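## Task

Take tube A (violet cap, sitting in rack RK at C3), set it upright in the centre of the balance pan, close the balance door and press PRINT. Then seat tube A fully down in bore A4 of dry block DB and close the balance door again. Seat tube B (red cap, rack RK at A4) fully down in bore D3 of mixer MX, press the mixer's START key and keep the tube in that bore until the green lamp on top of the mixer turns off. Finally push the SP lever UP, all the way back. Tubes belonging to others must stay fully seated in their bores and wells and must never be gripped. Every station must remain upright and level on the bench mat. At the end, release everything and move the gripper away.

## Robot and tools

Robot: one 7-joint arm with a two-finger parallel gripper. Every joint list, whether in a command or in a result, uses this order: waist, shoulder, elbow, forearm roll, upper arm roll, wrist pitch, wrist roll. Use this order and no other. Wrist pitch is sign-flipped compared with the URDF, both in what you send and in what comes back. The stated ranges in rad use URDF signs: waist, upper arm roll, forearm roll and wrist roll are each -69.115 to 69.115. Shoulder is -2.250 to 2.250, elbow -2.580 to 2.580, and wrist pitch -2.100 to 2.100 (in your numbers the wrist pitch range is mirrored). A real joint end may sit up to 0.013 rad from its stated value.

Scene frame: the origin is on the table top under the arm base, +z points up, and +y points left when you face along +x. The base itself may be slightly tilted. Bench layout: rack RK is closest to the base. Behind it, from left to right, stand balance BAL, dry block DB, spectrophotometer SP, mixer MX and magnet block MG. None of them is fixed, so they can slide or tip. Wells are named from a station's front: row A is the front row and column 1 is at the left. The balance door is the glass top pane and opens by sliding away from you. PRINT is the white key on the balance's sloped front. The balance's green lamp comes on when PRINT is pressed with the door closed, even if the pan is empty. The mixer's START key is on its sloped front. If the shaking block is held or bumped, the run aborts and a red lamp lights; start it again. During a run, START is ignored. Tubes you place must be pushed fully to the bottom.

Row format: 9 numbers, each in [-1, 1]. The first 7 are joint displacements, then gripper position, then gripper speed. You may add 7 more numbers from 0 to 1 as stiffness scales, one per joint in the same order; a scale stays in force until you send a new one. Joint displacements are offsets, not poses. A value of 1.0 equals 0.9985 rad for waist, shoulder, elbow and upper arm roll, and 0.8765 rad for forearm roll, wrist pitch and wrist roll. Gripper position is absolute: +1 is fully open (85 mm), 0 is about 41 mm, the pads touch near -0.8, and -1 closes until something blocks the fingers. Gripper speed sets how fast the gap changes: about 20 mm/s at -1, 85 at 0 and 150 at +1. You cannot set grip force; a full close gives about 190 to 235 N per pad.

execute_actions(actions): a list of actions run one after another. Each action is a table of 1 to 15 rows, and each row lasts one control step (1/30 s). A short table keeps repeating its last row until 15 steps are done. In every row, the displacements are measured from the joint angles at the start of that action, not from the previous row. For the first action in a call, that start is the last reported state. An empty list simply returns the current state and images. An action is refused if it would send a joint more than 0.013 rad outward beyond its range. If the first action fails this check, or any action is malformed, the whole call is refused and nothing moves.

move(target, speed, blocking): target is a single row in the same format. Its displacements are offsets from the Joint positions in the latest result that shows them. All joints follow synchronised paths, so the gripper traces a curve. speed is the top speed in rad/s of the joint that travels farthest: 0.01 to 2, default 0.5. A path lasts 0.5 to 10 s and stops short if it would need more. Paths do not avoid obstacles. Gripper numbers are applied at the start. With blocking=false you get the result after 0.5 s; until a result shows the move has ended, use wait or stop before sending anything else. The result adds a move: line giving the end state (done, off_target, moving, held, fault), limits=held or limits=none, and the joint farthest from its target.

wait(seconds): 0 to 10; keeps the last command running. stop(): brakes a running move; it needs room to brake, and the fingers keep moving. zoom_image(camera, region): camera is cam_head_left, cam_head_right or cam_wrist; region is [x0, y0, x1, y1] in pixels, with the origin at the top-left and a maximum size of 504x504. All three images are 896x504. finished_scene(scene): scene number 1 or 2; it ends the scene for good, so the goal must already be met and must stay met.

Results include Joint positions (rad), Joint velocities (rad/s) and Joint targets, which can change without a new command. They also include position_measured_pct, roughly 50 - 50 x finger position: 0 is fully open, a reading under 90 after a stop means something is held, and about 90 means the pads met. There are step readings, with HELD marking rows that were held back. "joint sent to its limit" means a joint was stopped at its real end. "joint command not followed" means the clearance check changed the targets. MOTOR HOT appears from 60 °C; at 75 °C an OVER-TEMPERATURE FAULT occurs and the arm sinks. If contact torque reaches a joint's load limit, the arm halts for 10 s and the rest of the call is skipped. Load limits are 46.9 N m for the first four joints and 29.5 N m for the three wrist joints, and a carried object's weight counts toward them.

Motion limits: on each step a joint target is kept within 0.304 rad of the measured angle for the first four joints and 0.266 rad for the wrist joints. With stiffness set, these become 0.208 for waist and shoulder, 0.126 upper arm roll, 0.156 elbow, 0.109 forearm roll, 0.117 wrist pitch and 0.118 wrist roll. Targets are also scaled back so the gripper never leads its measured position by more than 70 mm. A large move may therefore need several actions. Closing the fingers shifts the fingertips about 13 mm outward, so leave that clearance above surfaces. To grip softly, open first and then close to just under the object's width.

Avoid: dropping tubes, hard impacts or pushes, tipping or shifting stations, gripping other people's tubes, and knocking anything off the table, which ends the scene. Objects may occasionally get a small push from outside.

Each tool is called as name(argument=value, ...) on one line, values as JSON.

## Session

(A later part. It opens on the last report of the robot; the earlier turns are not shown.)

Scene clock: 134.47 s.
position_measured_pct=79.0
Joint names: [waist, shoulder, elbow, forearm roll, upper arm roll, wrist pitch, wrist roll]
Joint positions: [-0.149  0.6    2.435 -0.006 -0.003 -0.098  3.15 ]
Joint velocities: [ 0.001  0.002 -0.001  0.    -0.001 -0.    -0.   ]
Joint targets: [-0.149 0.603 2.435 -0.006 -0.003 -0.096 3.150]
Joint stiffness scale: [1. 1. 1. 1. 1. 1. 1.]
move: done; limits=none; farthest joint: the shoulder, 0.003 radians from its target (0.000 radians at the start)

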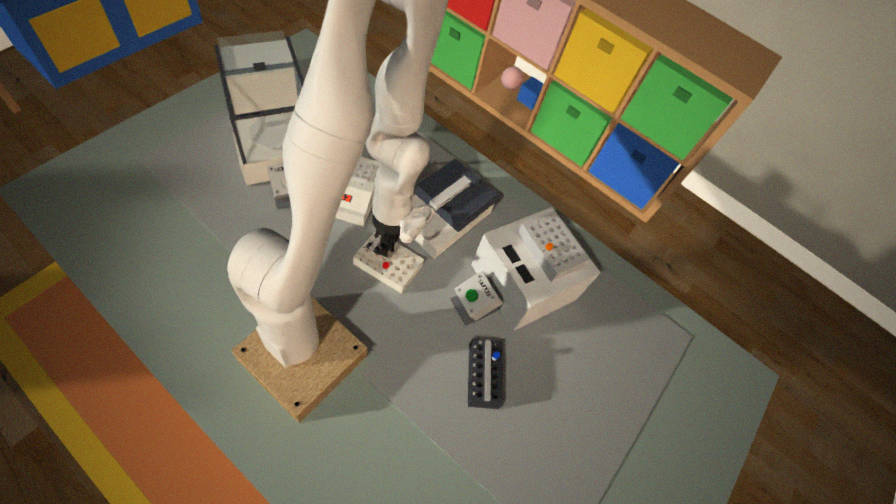

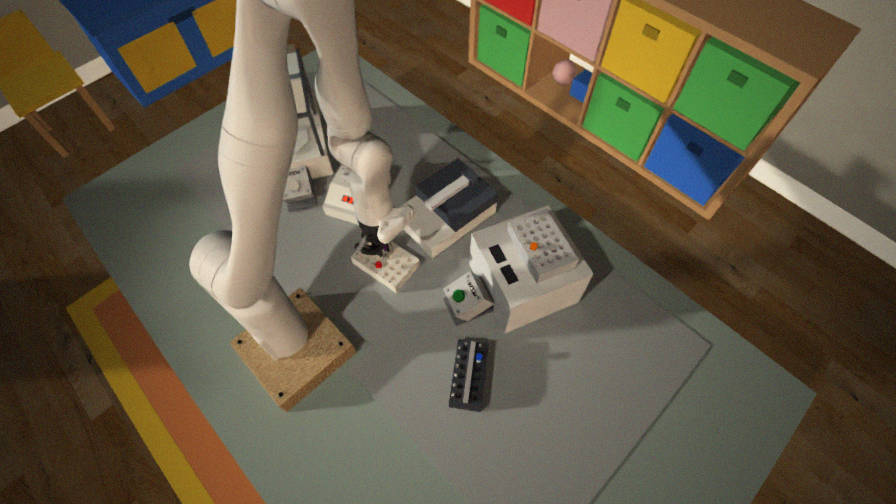

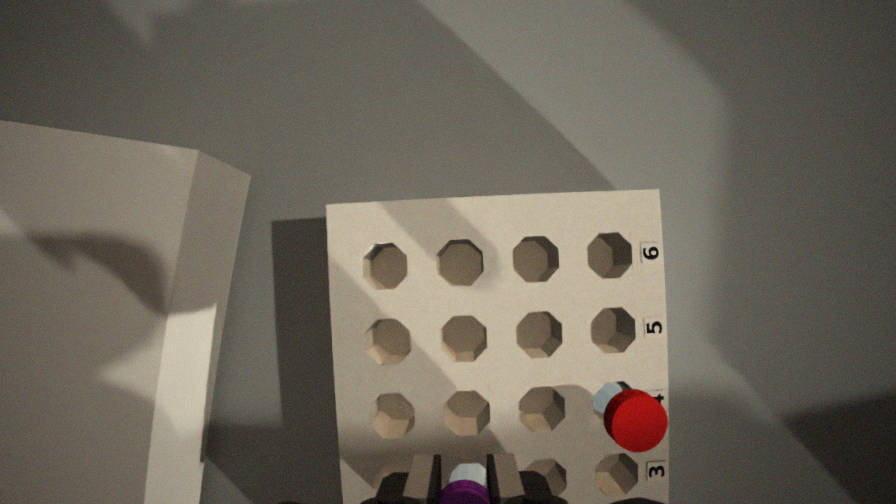

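move(target=[0,0,0,0,0,0,0,-0.35,0])

move(target=[0,-0.034,0.008,0,0,-0.035,0,-0.35,0], speed=0.1)

move(target=[0,0,0,0,0,0,0,-0.66,-0.5])

move(target=[0,-0.203,-0.047,0,0,-0.292,0,-0.66,0], speed=0.15)

Scene clock: 141.30 s.
position_measured_pct=67.5
Joint names: [waist, shoulder, elbow, forearm roll, upper arm roll, wrist pitch, wrist roll]
Joint positions: [-0.149  0.6    2.435 -0.006 -0.003 -0.099  3.15 ]
Joint velocities: [-0.001 -0.    -0.    -0.    -0.    -0.001 -0.   ]
Joint targets: [-0.149 0.600 2.435 -0.006 -0.003 -0.098 3.150]
Joint stiffness scale: [1. 1. 1. 1. 1. 1. 1.]
move: done; limits=none; farthest joint: the wrist pitch, 0.001 radians from its target (0.000 radians at the start)

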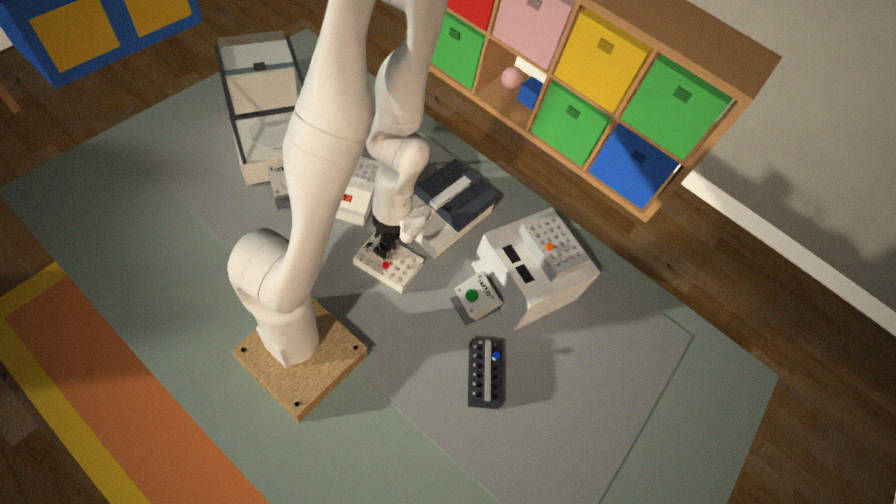

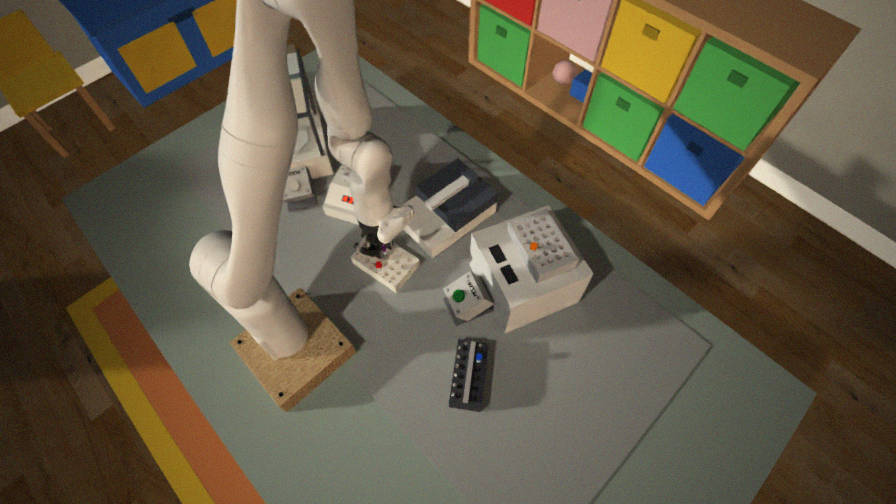

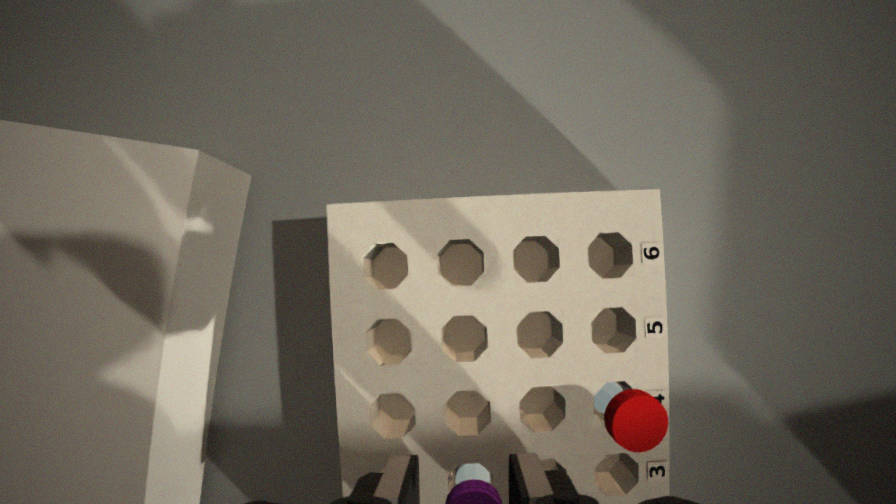

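Scene clock: 142.17 s.
position_measured_pct=67.5
Joint names: [waist, shoulder, elbow, forearm roll, upper arm roll, wrist pitch, wrist roll]
Joint positions: [-0.149  0.568  2.438 -0.006 -0.003 -0.124  3.15 ]
Joint velocities: [-0.001 -0.003 -0.    -0.    -0.    -0.001  0.   ]
Joint targets: [-0.149 0.566 2.443 -0.006 -0.003 -0.129 3.150]
Joint stiffness scale: [1. 1. 1. 1. 1. 1. 1.]
move: done; limits=none; farthest joint: the wrist pitch, 0.006 radians from its target (0.031 radians at the start)

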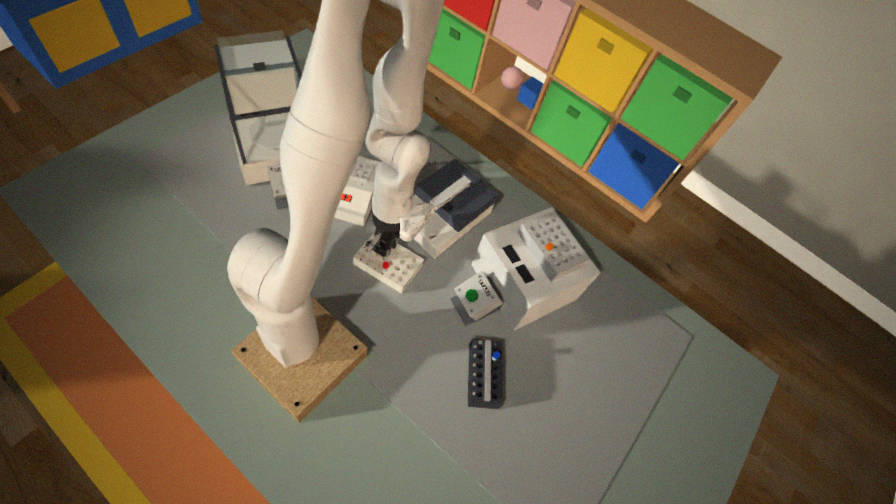

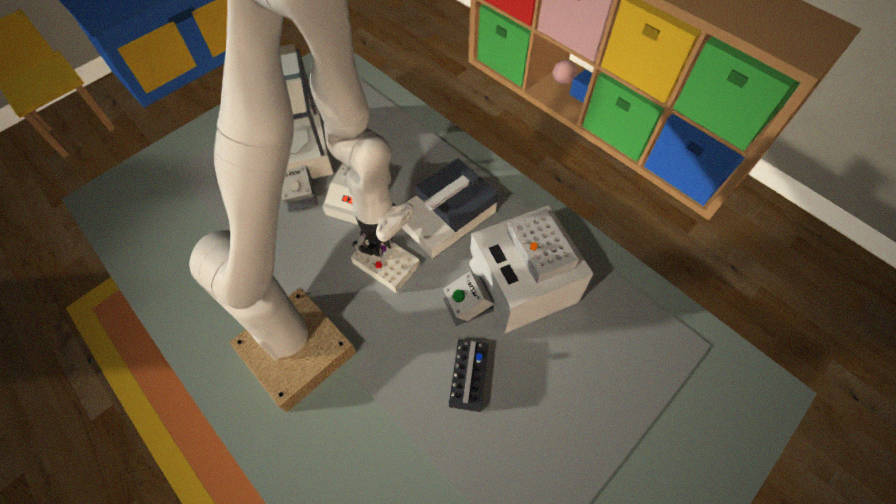

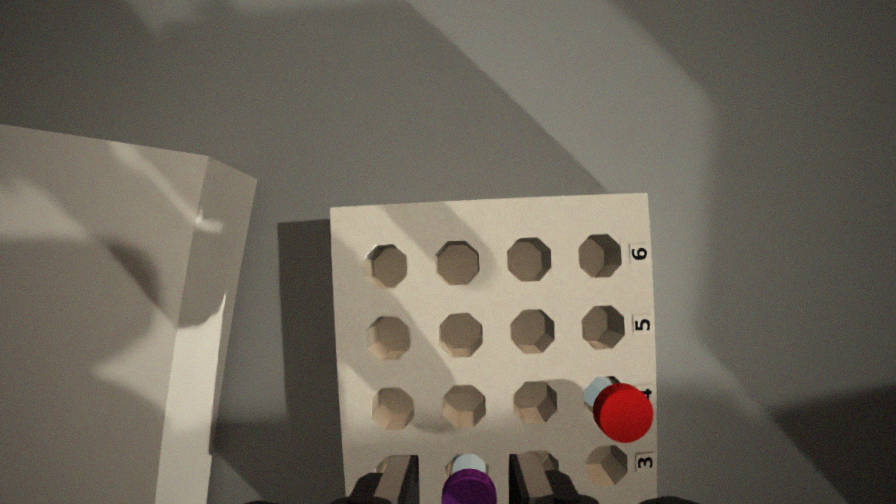

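Scene clock: 142.70 s.
position_measured_pct=80.6
Joint names: [waist, shoulder, elbow, forearm roll, upper arm roll, wrist pitch, wrist roll]
Joint positions: [-0.149  0.568  2.438 -0.006 -0.003 -0.124  3.15 ]
Joint velocities: [ 0.001 -0.     0.001  0.001  0.001  0.001  0.   ]
Joint targets: [-0.149 0.568 2.438 -0.006 -0.003 -0.124 3.150]
Joint stiffness scale: [1. 1. 1. 1. 1. 1. 1.]
move: done; limits=none; farthest joint: the waist, 0.000 radians from its target (0.000 radians at the start)

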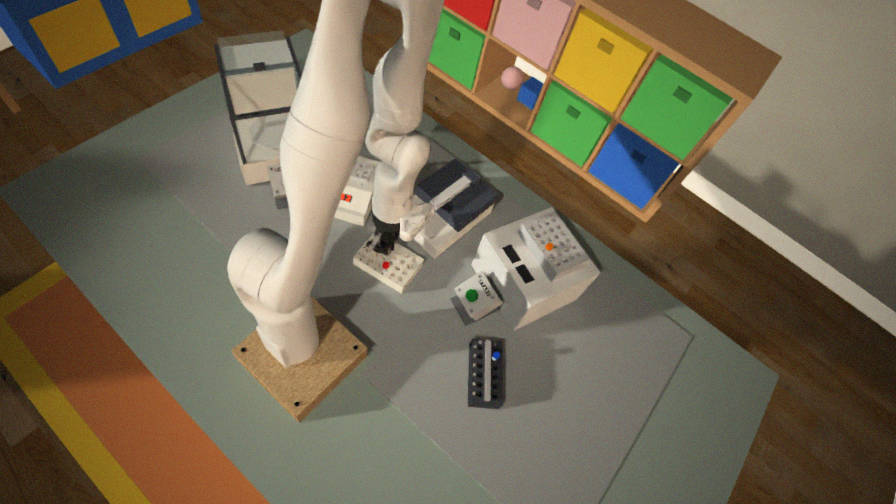

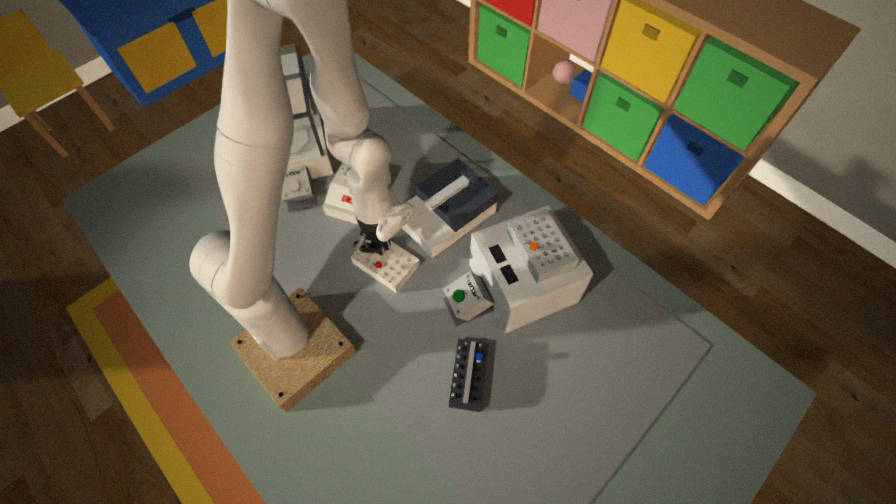

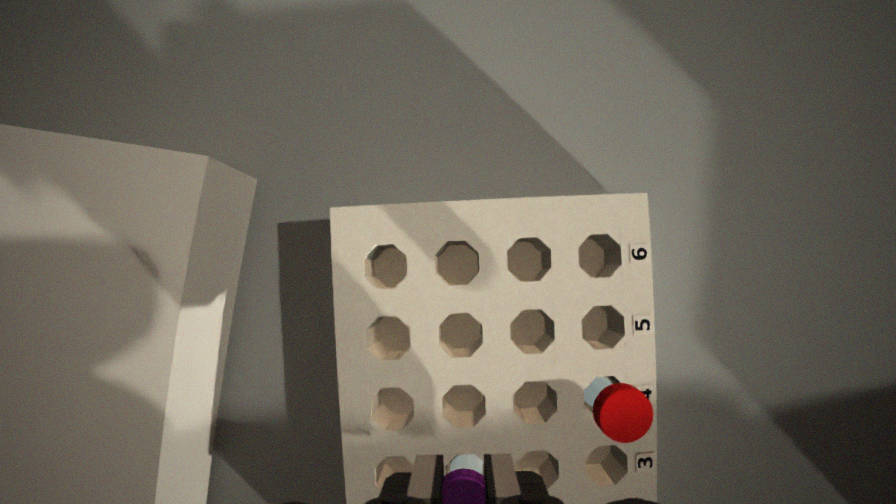

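Scene clock: 144.87 s.
position_measured_pct=80.6
Joint names: [waist, shoulder, elbow, forearm roll, upper arm roll, wrist pitch, wrist roll]
Joint positions: [-0.149  0.368  2.396 -0.006 -0.003 -0.375  3.15 ]
Joint velocities: [ 0.001 -0.002  0.    -0.    -0.     0.    -0.   ]
Joint targets: [-0.149 0.365 2.392 -0.006 -0.003 -0.380 3.150]
Joint stiffness scale: [1. 1. 1. 1. 1. 1. 1.]
move: done; limits=none; farthest joint: the elbow, 0.005 radians from its target (0.047 radians at the start)

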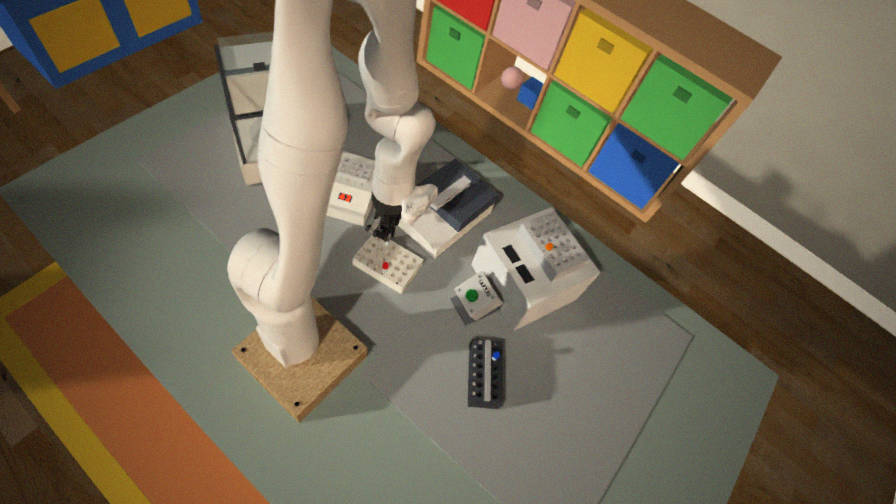

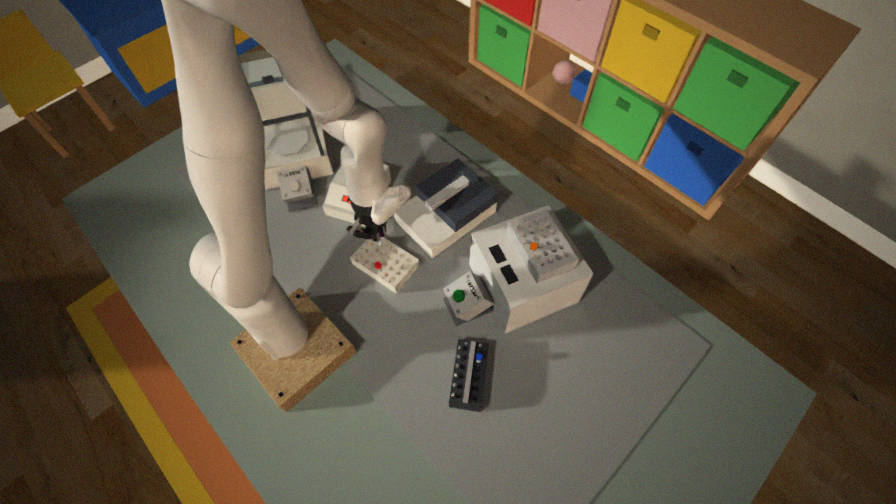

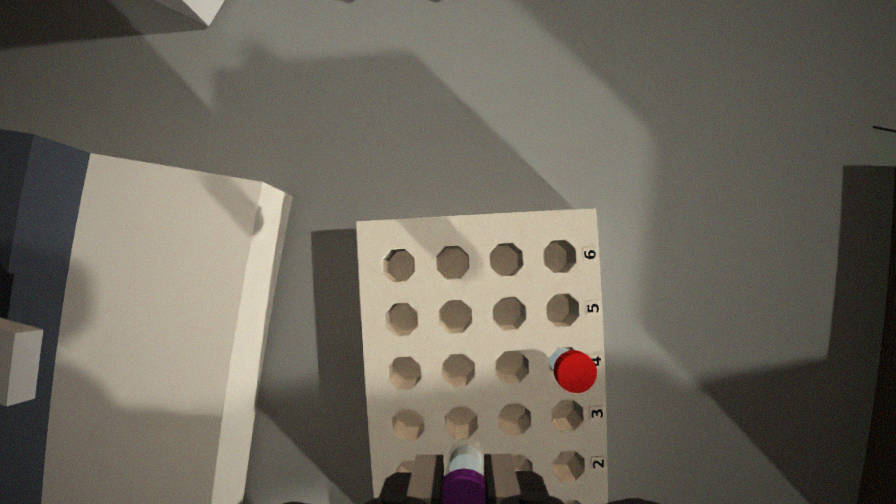

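move(target=[-0.2,-0.068,-0.8,0,0,-0.99,1,-0.66,0], speed=0.6)

move(target=[-0.63,0.193,-0.203,0,0,-0.008,0.97,-0.66,0], speed=0.6)

Scene clock: 155.00 s.
position_measured_pct=80.6
Joint names: [waist, shoulder, elbow, forearm roll, upper arm roll, wrist pitch, wrist roll]
Joint positions: [-0.346  0.302  1.603 -0.006 -0.003 -1.237  4.018]
Joint velocities: [-0.004 -0.    -0.    -0.    -0.    -0.001 -0.001]
Joint targets: [-0.349 0.300 1.598 -0.006 -0.003 -1.242 4.026]
Joint stiffness scale: [1. 1. 1. 1. 1. 1. 1.]
move: done; limits=none; farthest joint: the wrist roll, 0.009 radians from its target (0.877 radians at the start)

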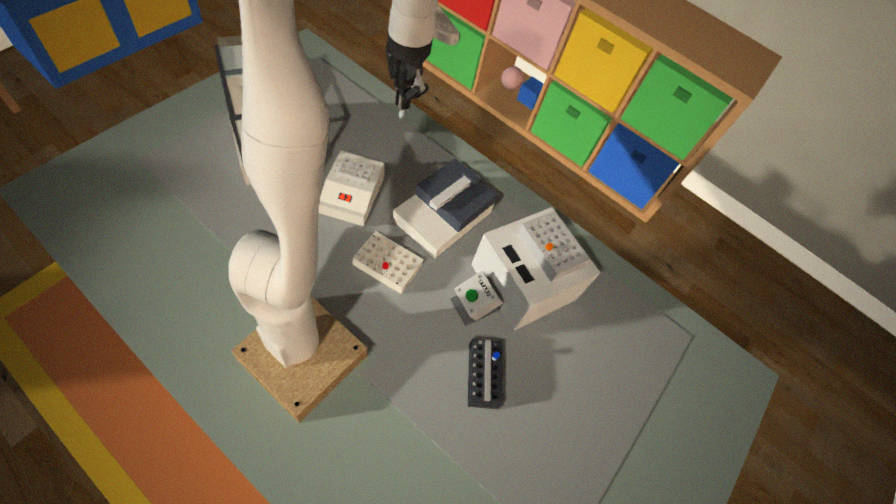

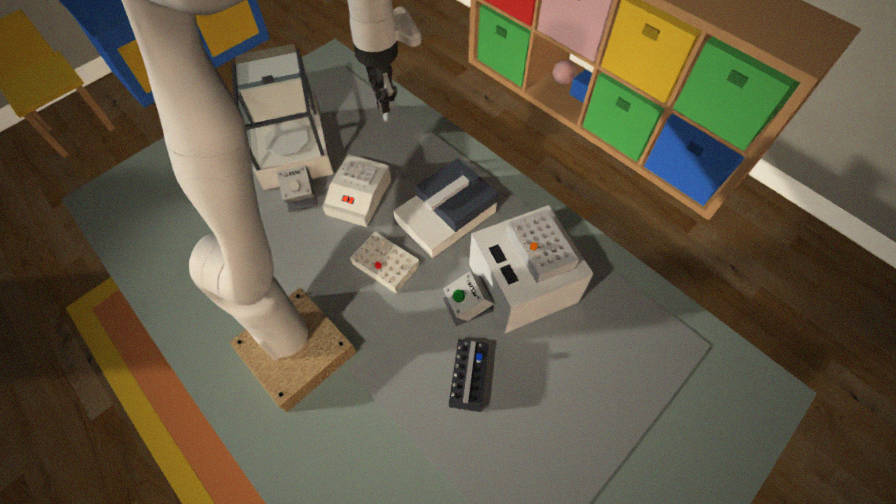

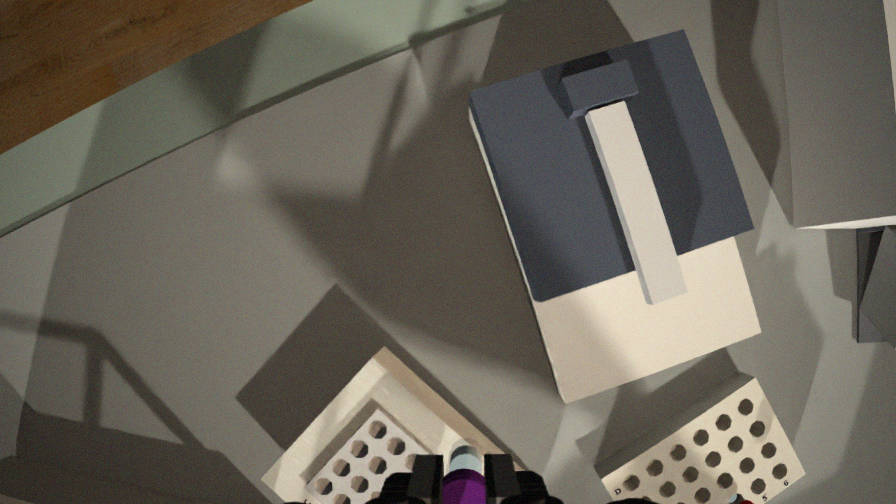

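Scene clock: 157.10 s.
position_measured_pct=80.6
Joint names: [waist, shoulder, elbow, forearm roll, upper arm roll, wrist pitch, wrist roll]
Joint positions: [-0.973  0.493  1.405 -0.006 -0.003 -1.239  4.859]
Joint velocities: [-0.002  0.     0.001  0.    -0.     0.     0.   ]
Joint targets: [-0.975 0.495 1.400 -0.006 -0.003 -1.244 4.868]
Joint stiffness scale: [1. 1. 1. 1. 1. 1. 1.]
move: done; limits=none; farthest joint: the wrist roll, 0.009 radians from its target (0.851 radians at the start)

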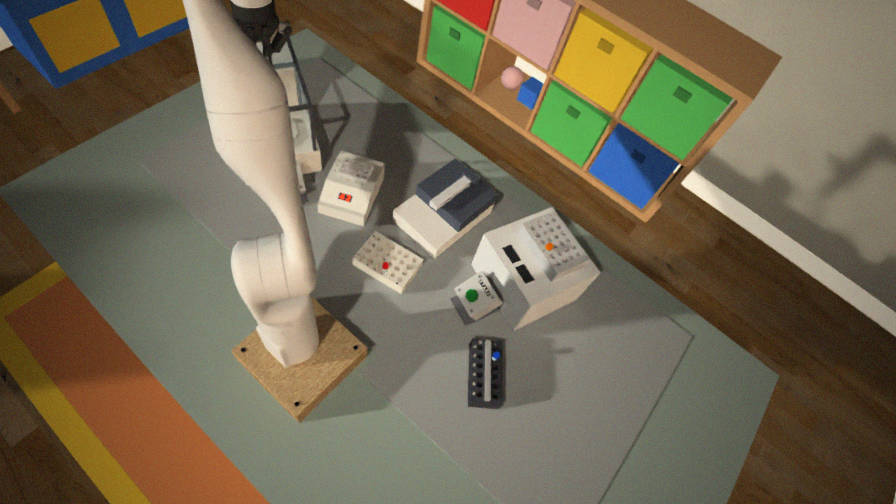

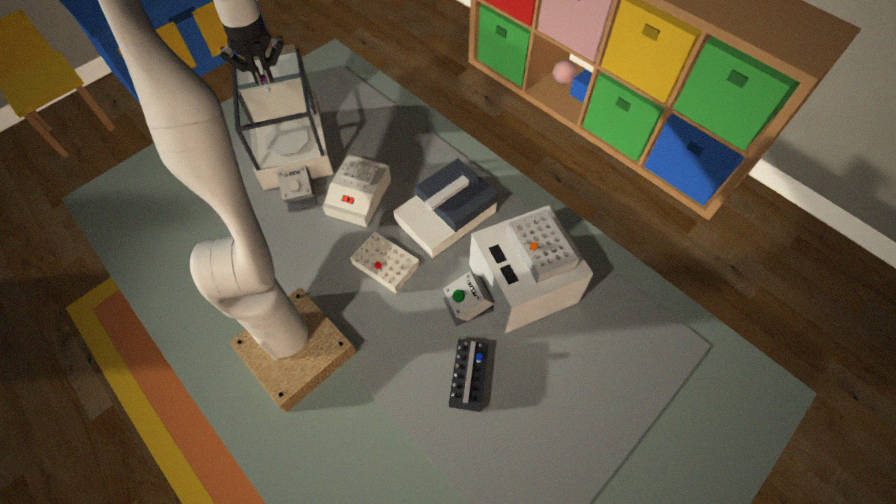

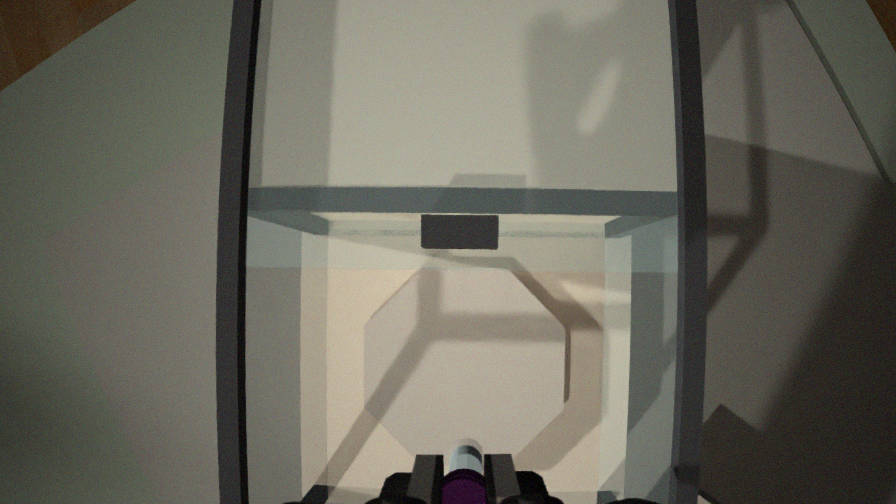

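move(target=[0,0.16,0.187,0,0,0.39,0,-0.66,0], speed=0.15)

zoom_image(camera="cam_head_right", region=[220,60,350,180])

Scene clock: 163.70 s.
position_measured_pct=80.6
Joint names: [waist, shoulder, elbow, forearm roll, upper arm roll, wrist pitch, wrist roll]
Joint positions: [-0.973  0.65   1.587 -0.006 -0.003 -0.902  4.859]
Joint velocities: [-0.     0.003 -0.     0.001  0.     0.001  0.001]
Joint targets: [-0.973 0.652 1.591 -0.006 -0.003 -0.897 4.859]
Joint stiffness scale: [1. 1. 1. 1. 1. 1. 1.]
move: done; limits=none; farthest joint: the elbow, 0.005 radians from its target (0.187 radians at the start)

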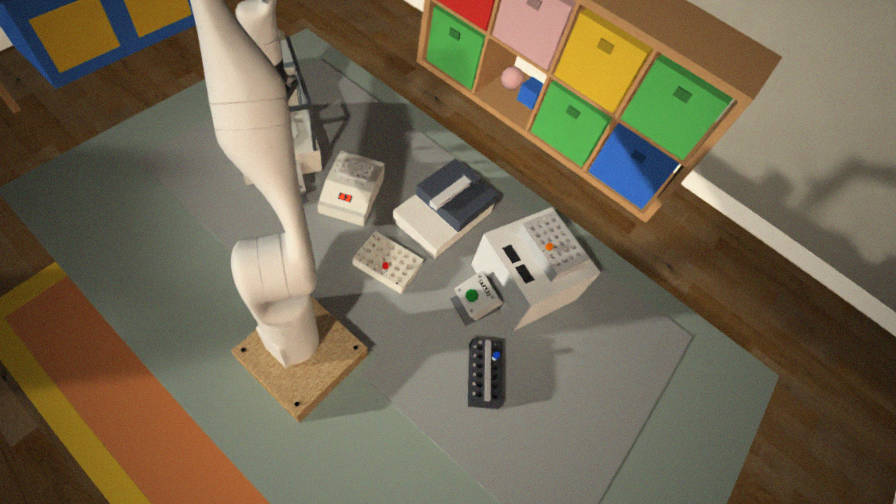

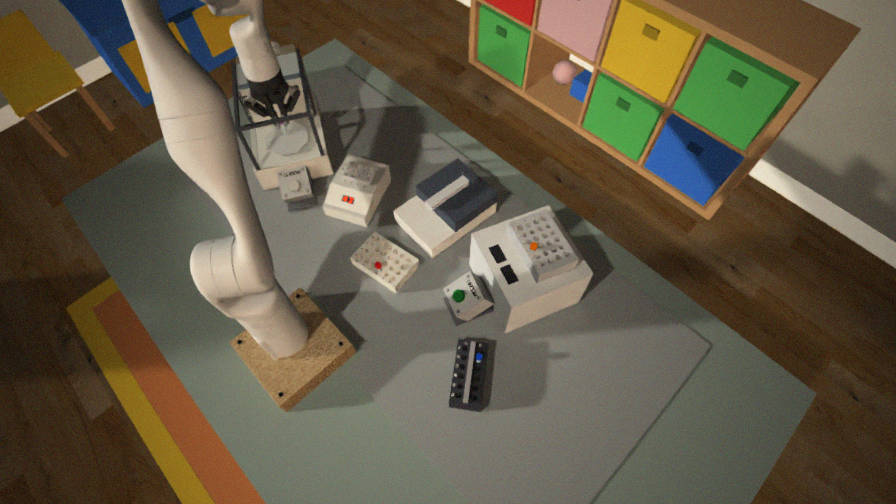

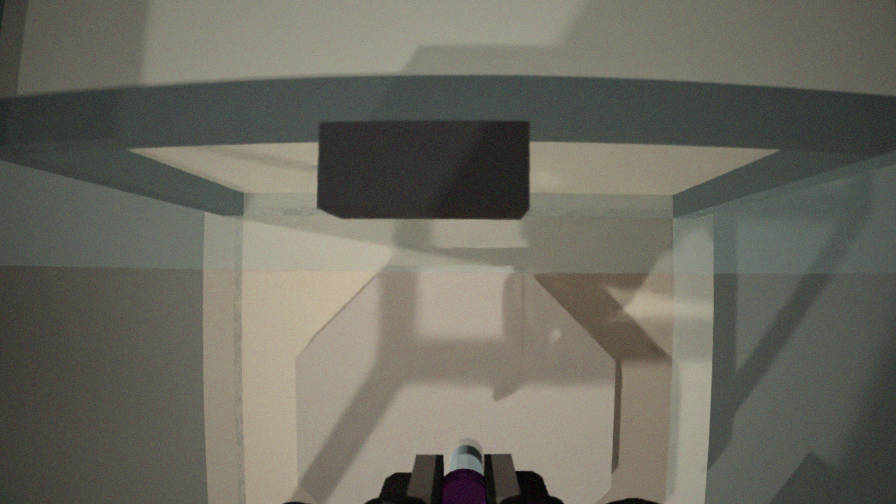

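Region (220, 60, 350, 180) of cam_head_right's 896x504 image, scaled by 3.877, with more detail than that image has; it fills the top 465 rows of this view, and the rest is white.

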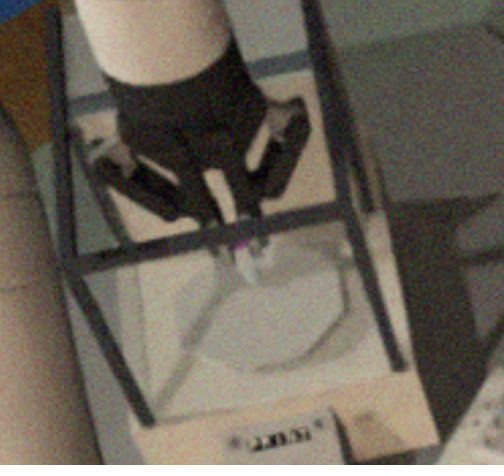

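move(target=[0,0.029,0.024,0,0,0.058,0,-0.66,0], speed=0.04)

zoom_image(camera="cam_head_right", region=[220,60,350,180])

Scene clock: 169.90 s.
position_measured_pct=80.6
Joint names: [waist, shoulder, elbow, forearm roll, upper arm roll, wrist pitch, wrist roll]
Joint positions: [-0.973  0.676  1.606 -0.006 -0.003 -0.857  4.859]
Joint velocities: [-0.002  0.003 -0.     0.    -0.     0.002  0.   ]
Joint targets: [-0.973 0.679 1.611 -0.006 -0.003 -0.851 4.859]
Joint stiffness scale: [1. 1. 1. 1. 1. 1. 1.]
move: done; limits=none; farthest joint: the wrist pitch, 0.006 radians from its target (0.051 radians at the start)

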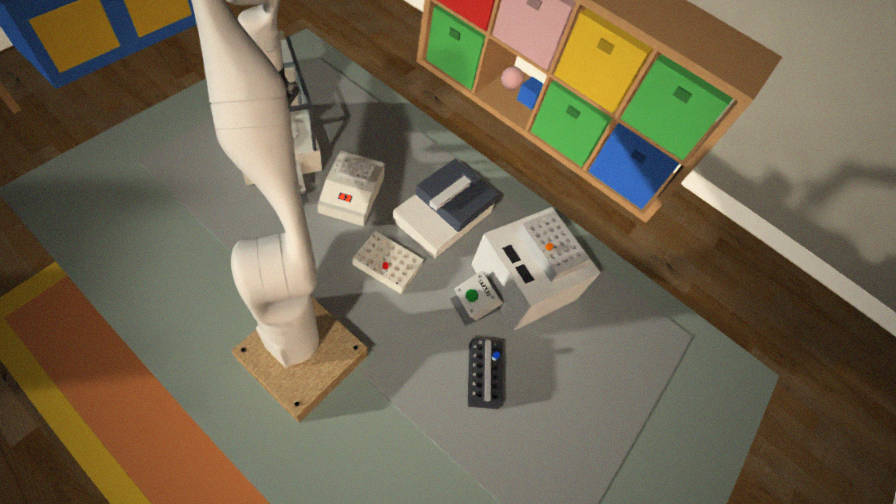

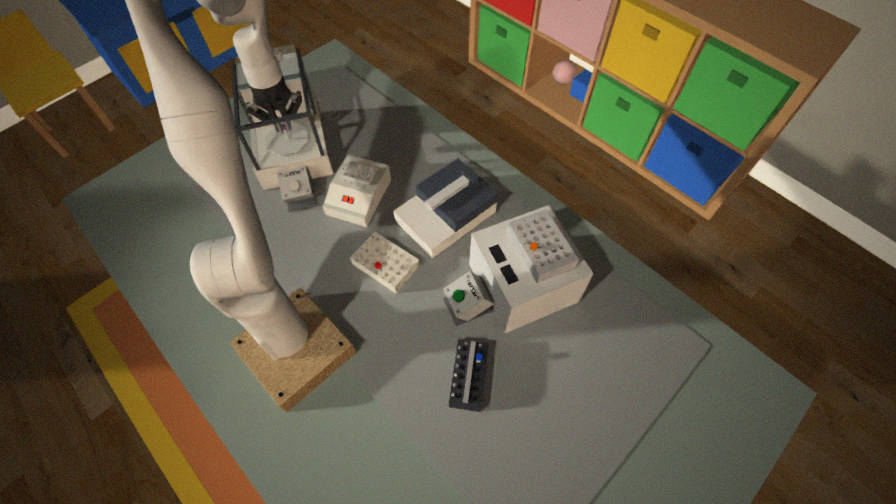

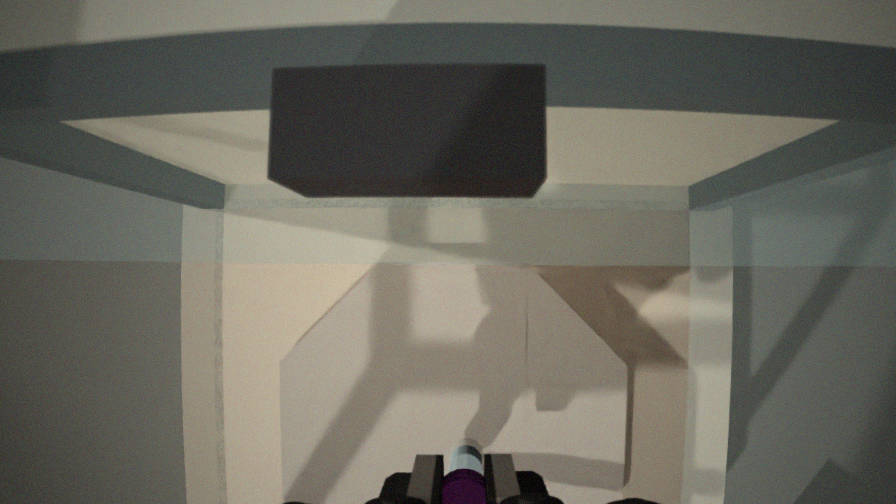

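Region (220, 60, 350, 180) of cam_head_right's 896x504 image, scaled by 3.877, with more detail than that image has; it fills the top 465 rows of this view, and the rest is white.

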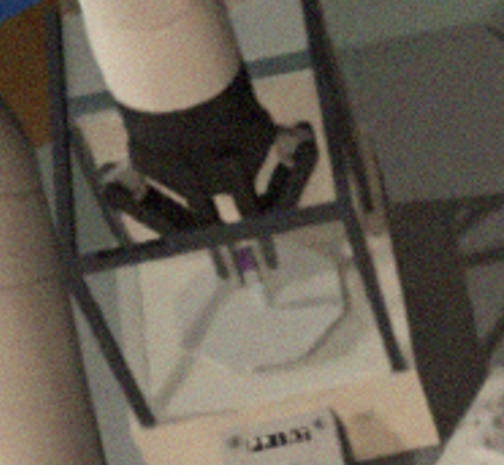

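Shadow nearly meets. A few more mm.

move(target=[0,0.011,0.008,0,0,0.02,0,-0.66,0], speed=0.02)

Scene clock: 175.07 s.
position_measured_pct=80.6
Joint names: [waist, shoulder, elbow, forearm roll, upper arm roll, wrist pitch, wrist roll]
Joint positions: [-0.973  0.679  1.607 -0.006 -0.003 -0.848  4.859]
Joint velocities: [-0.001 -0.001  0.001 -0.    -0.    -0.     0.001]
Joint targets: [-0.973 0.687 1.614 -0.006 -0.003 -0.839 4.859]
Joint stiffness scale: [1. 1. 1. 1. 1. 1. 1.]
move: done; limits=none; farthest joint: the wrist pitch, 0.009 radians from its target (0.017 radians at the start)

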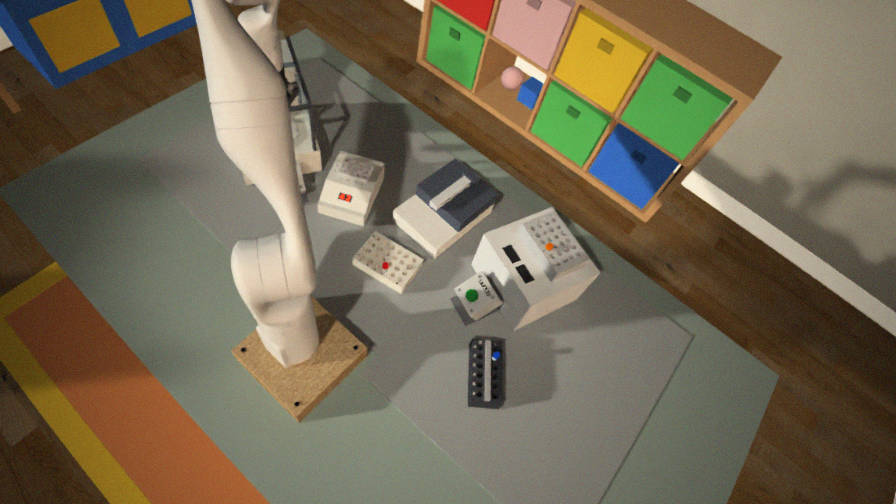

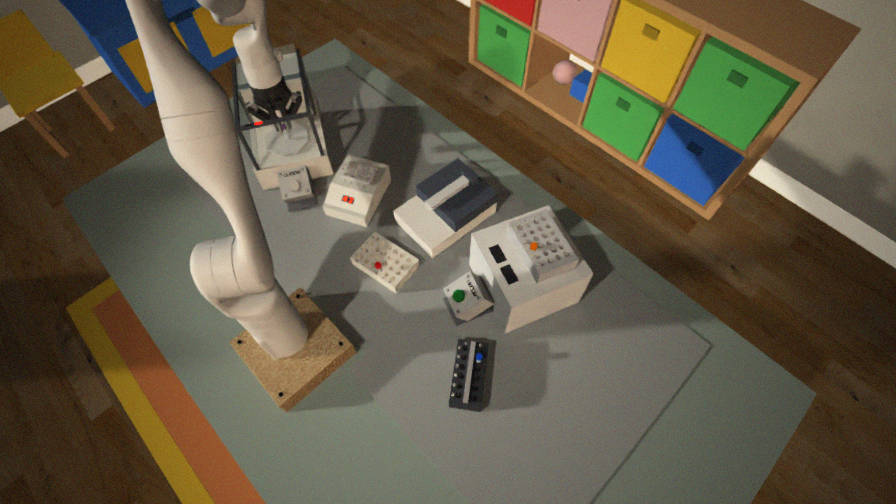

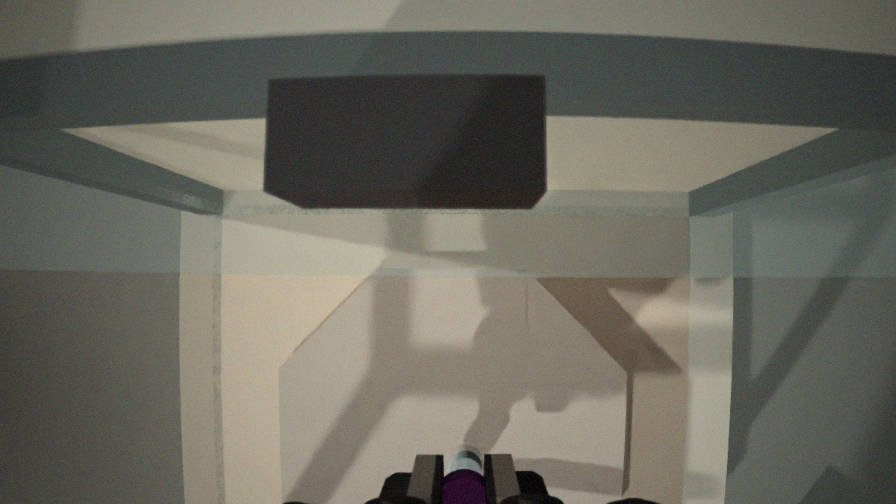

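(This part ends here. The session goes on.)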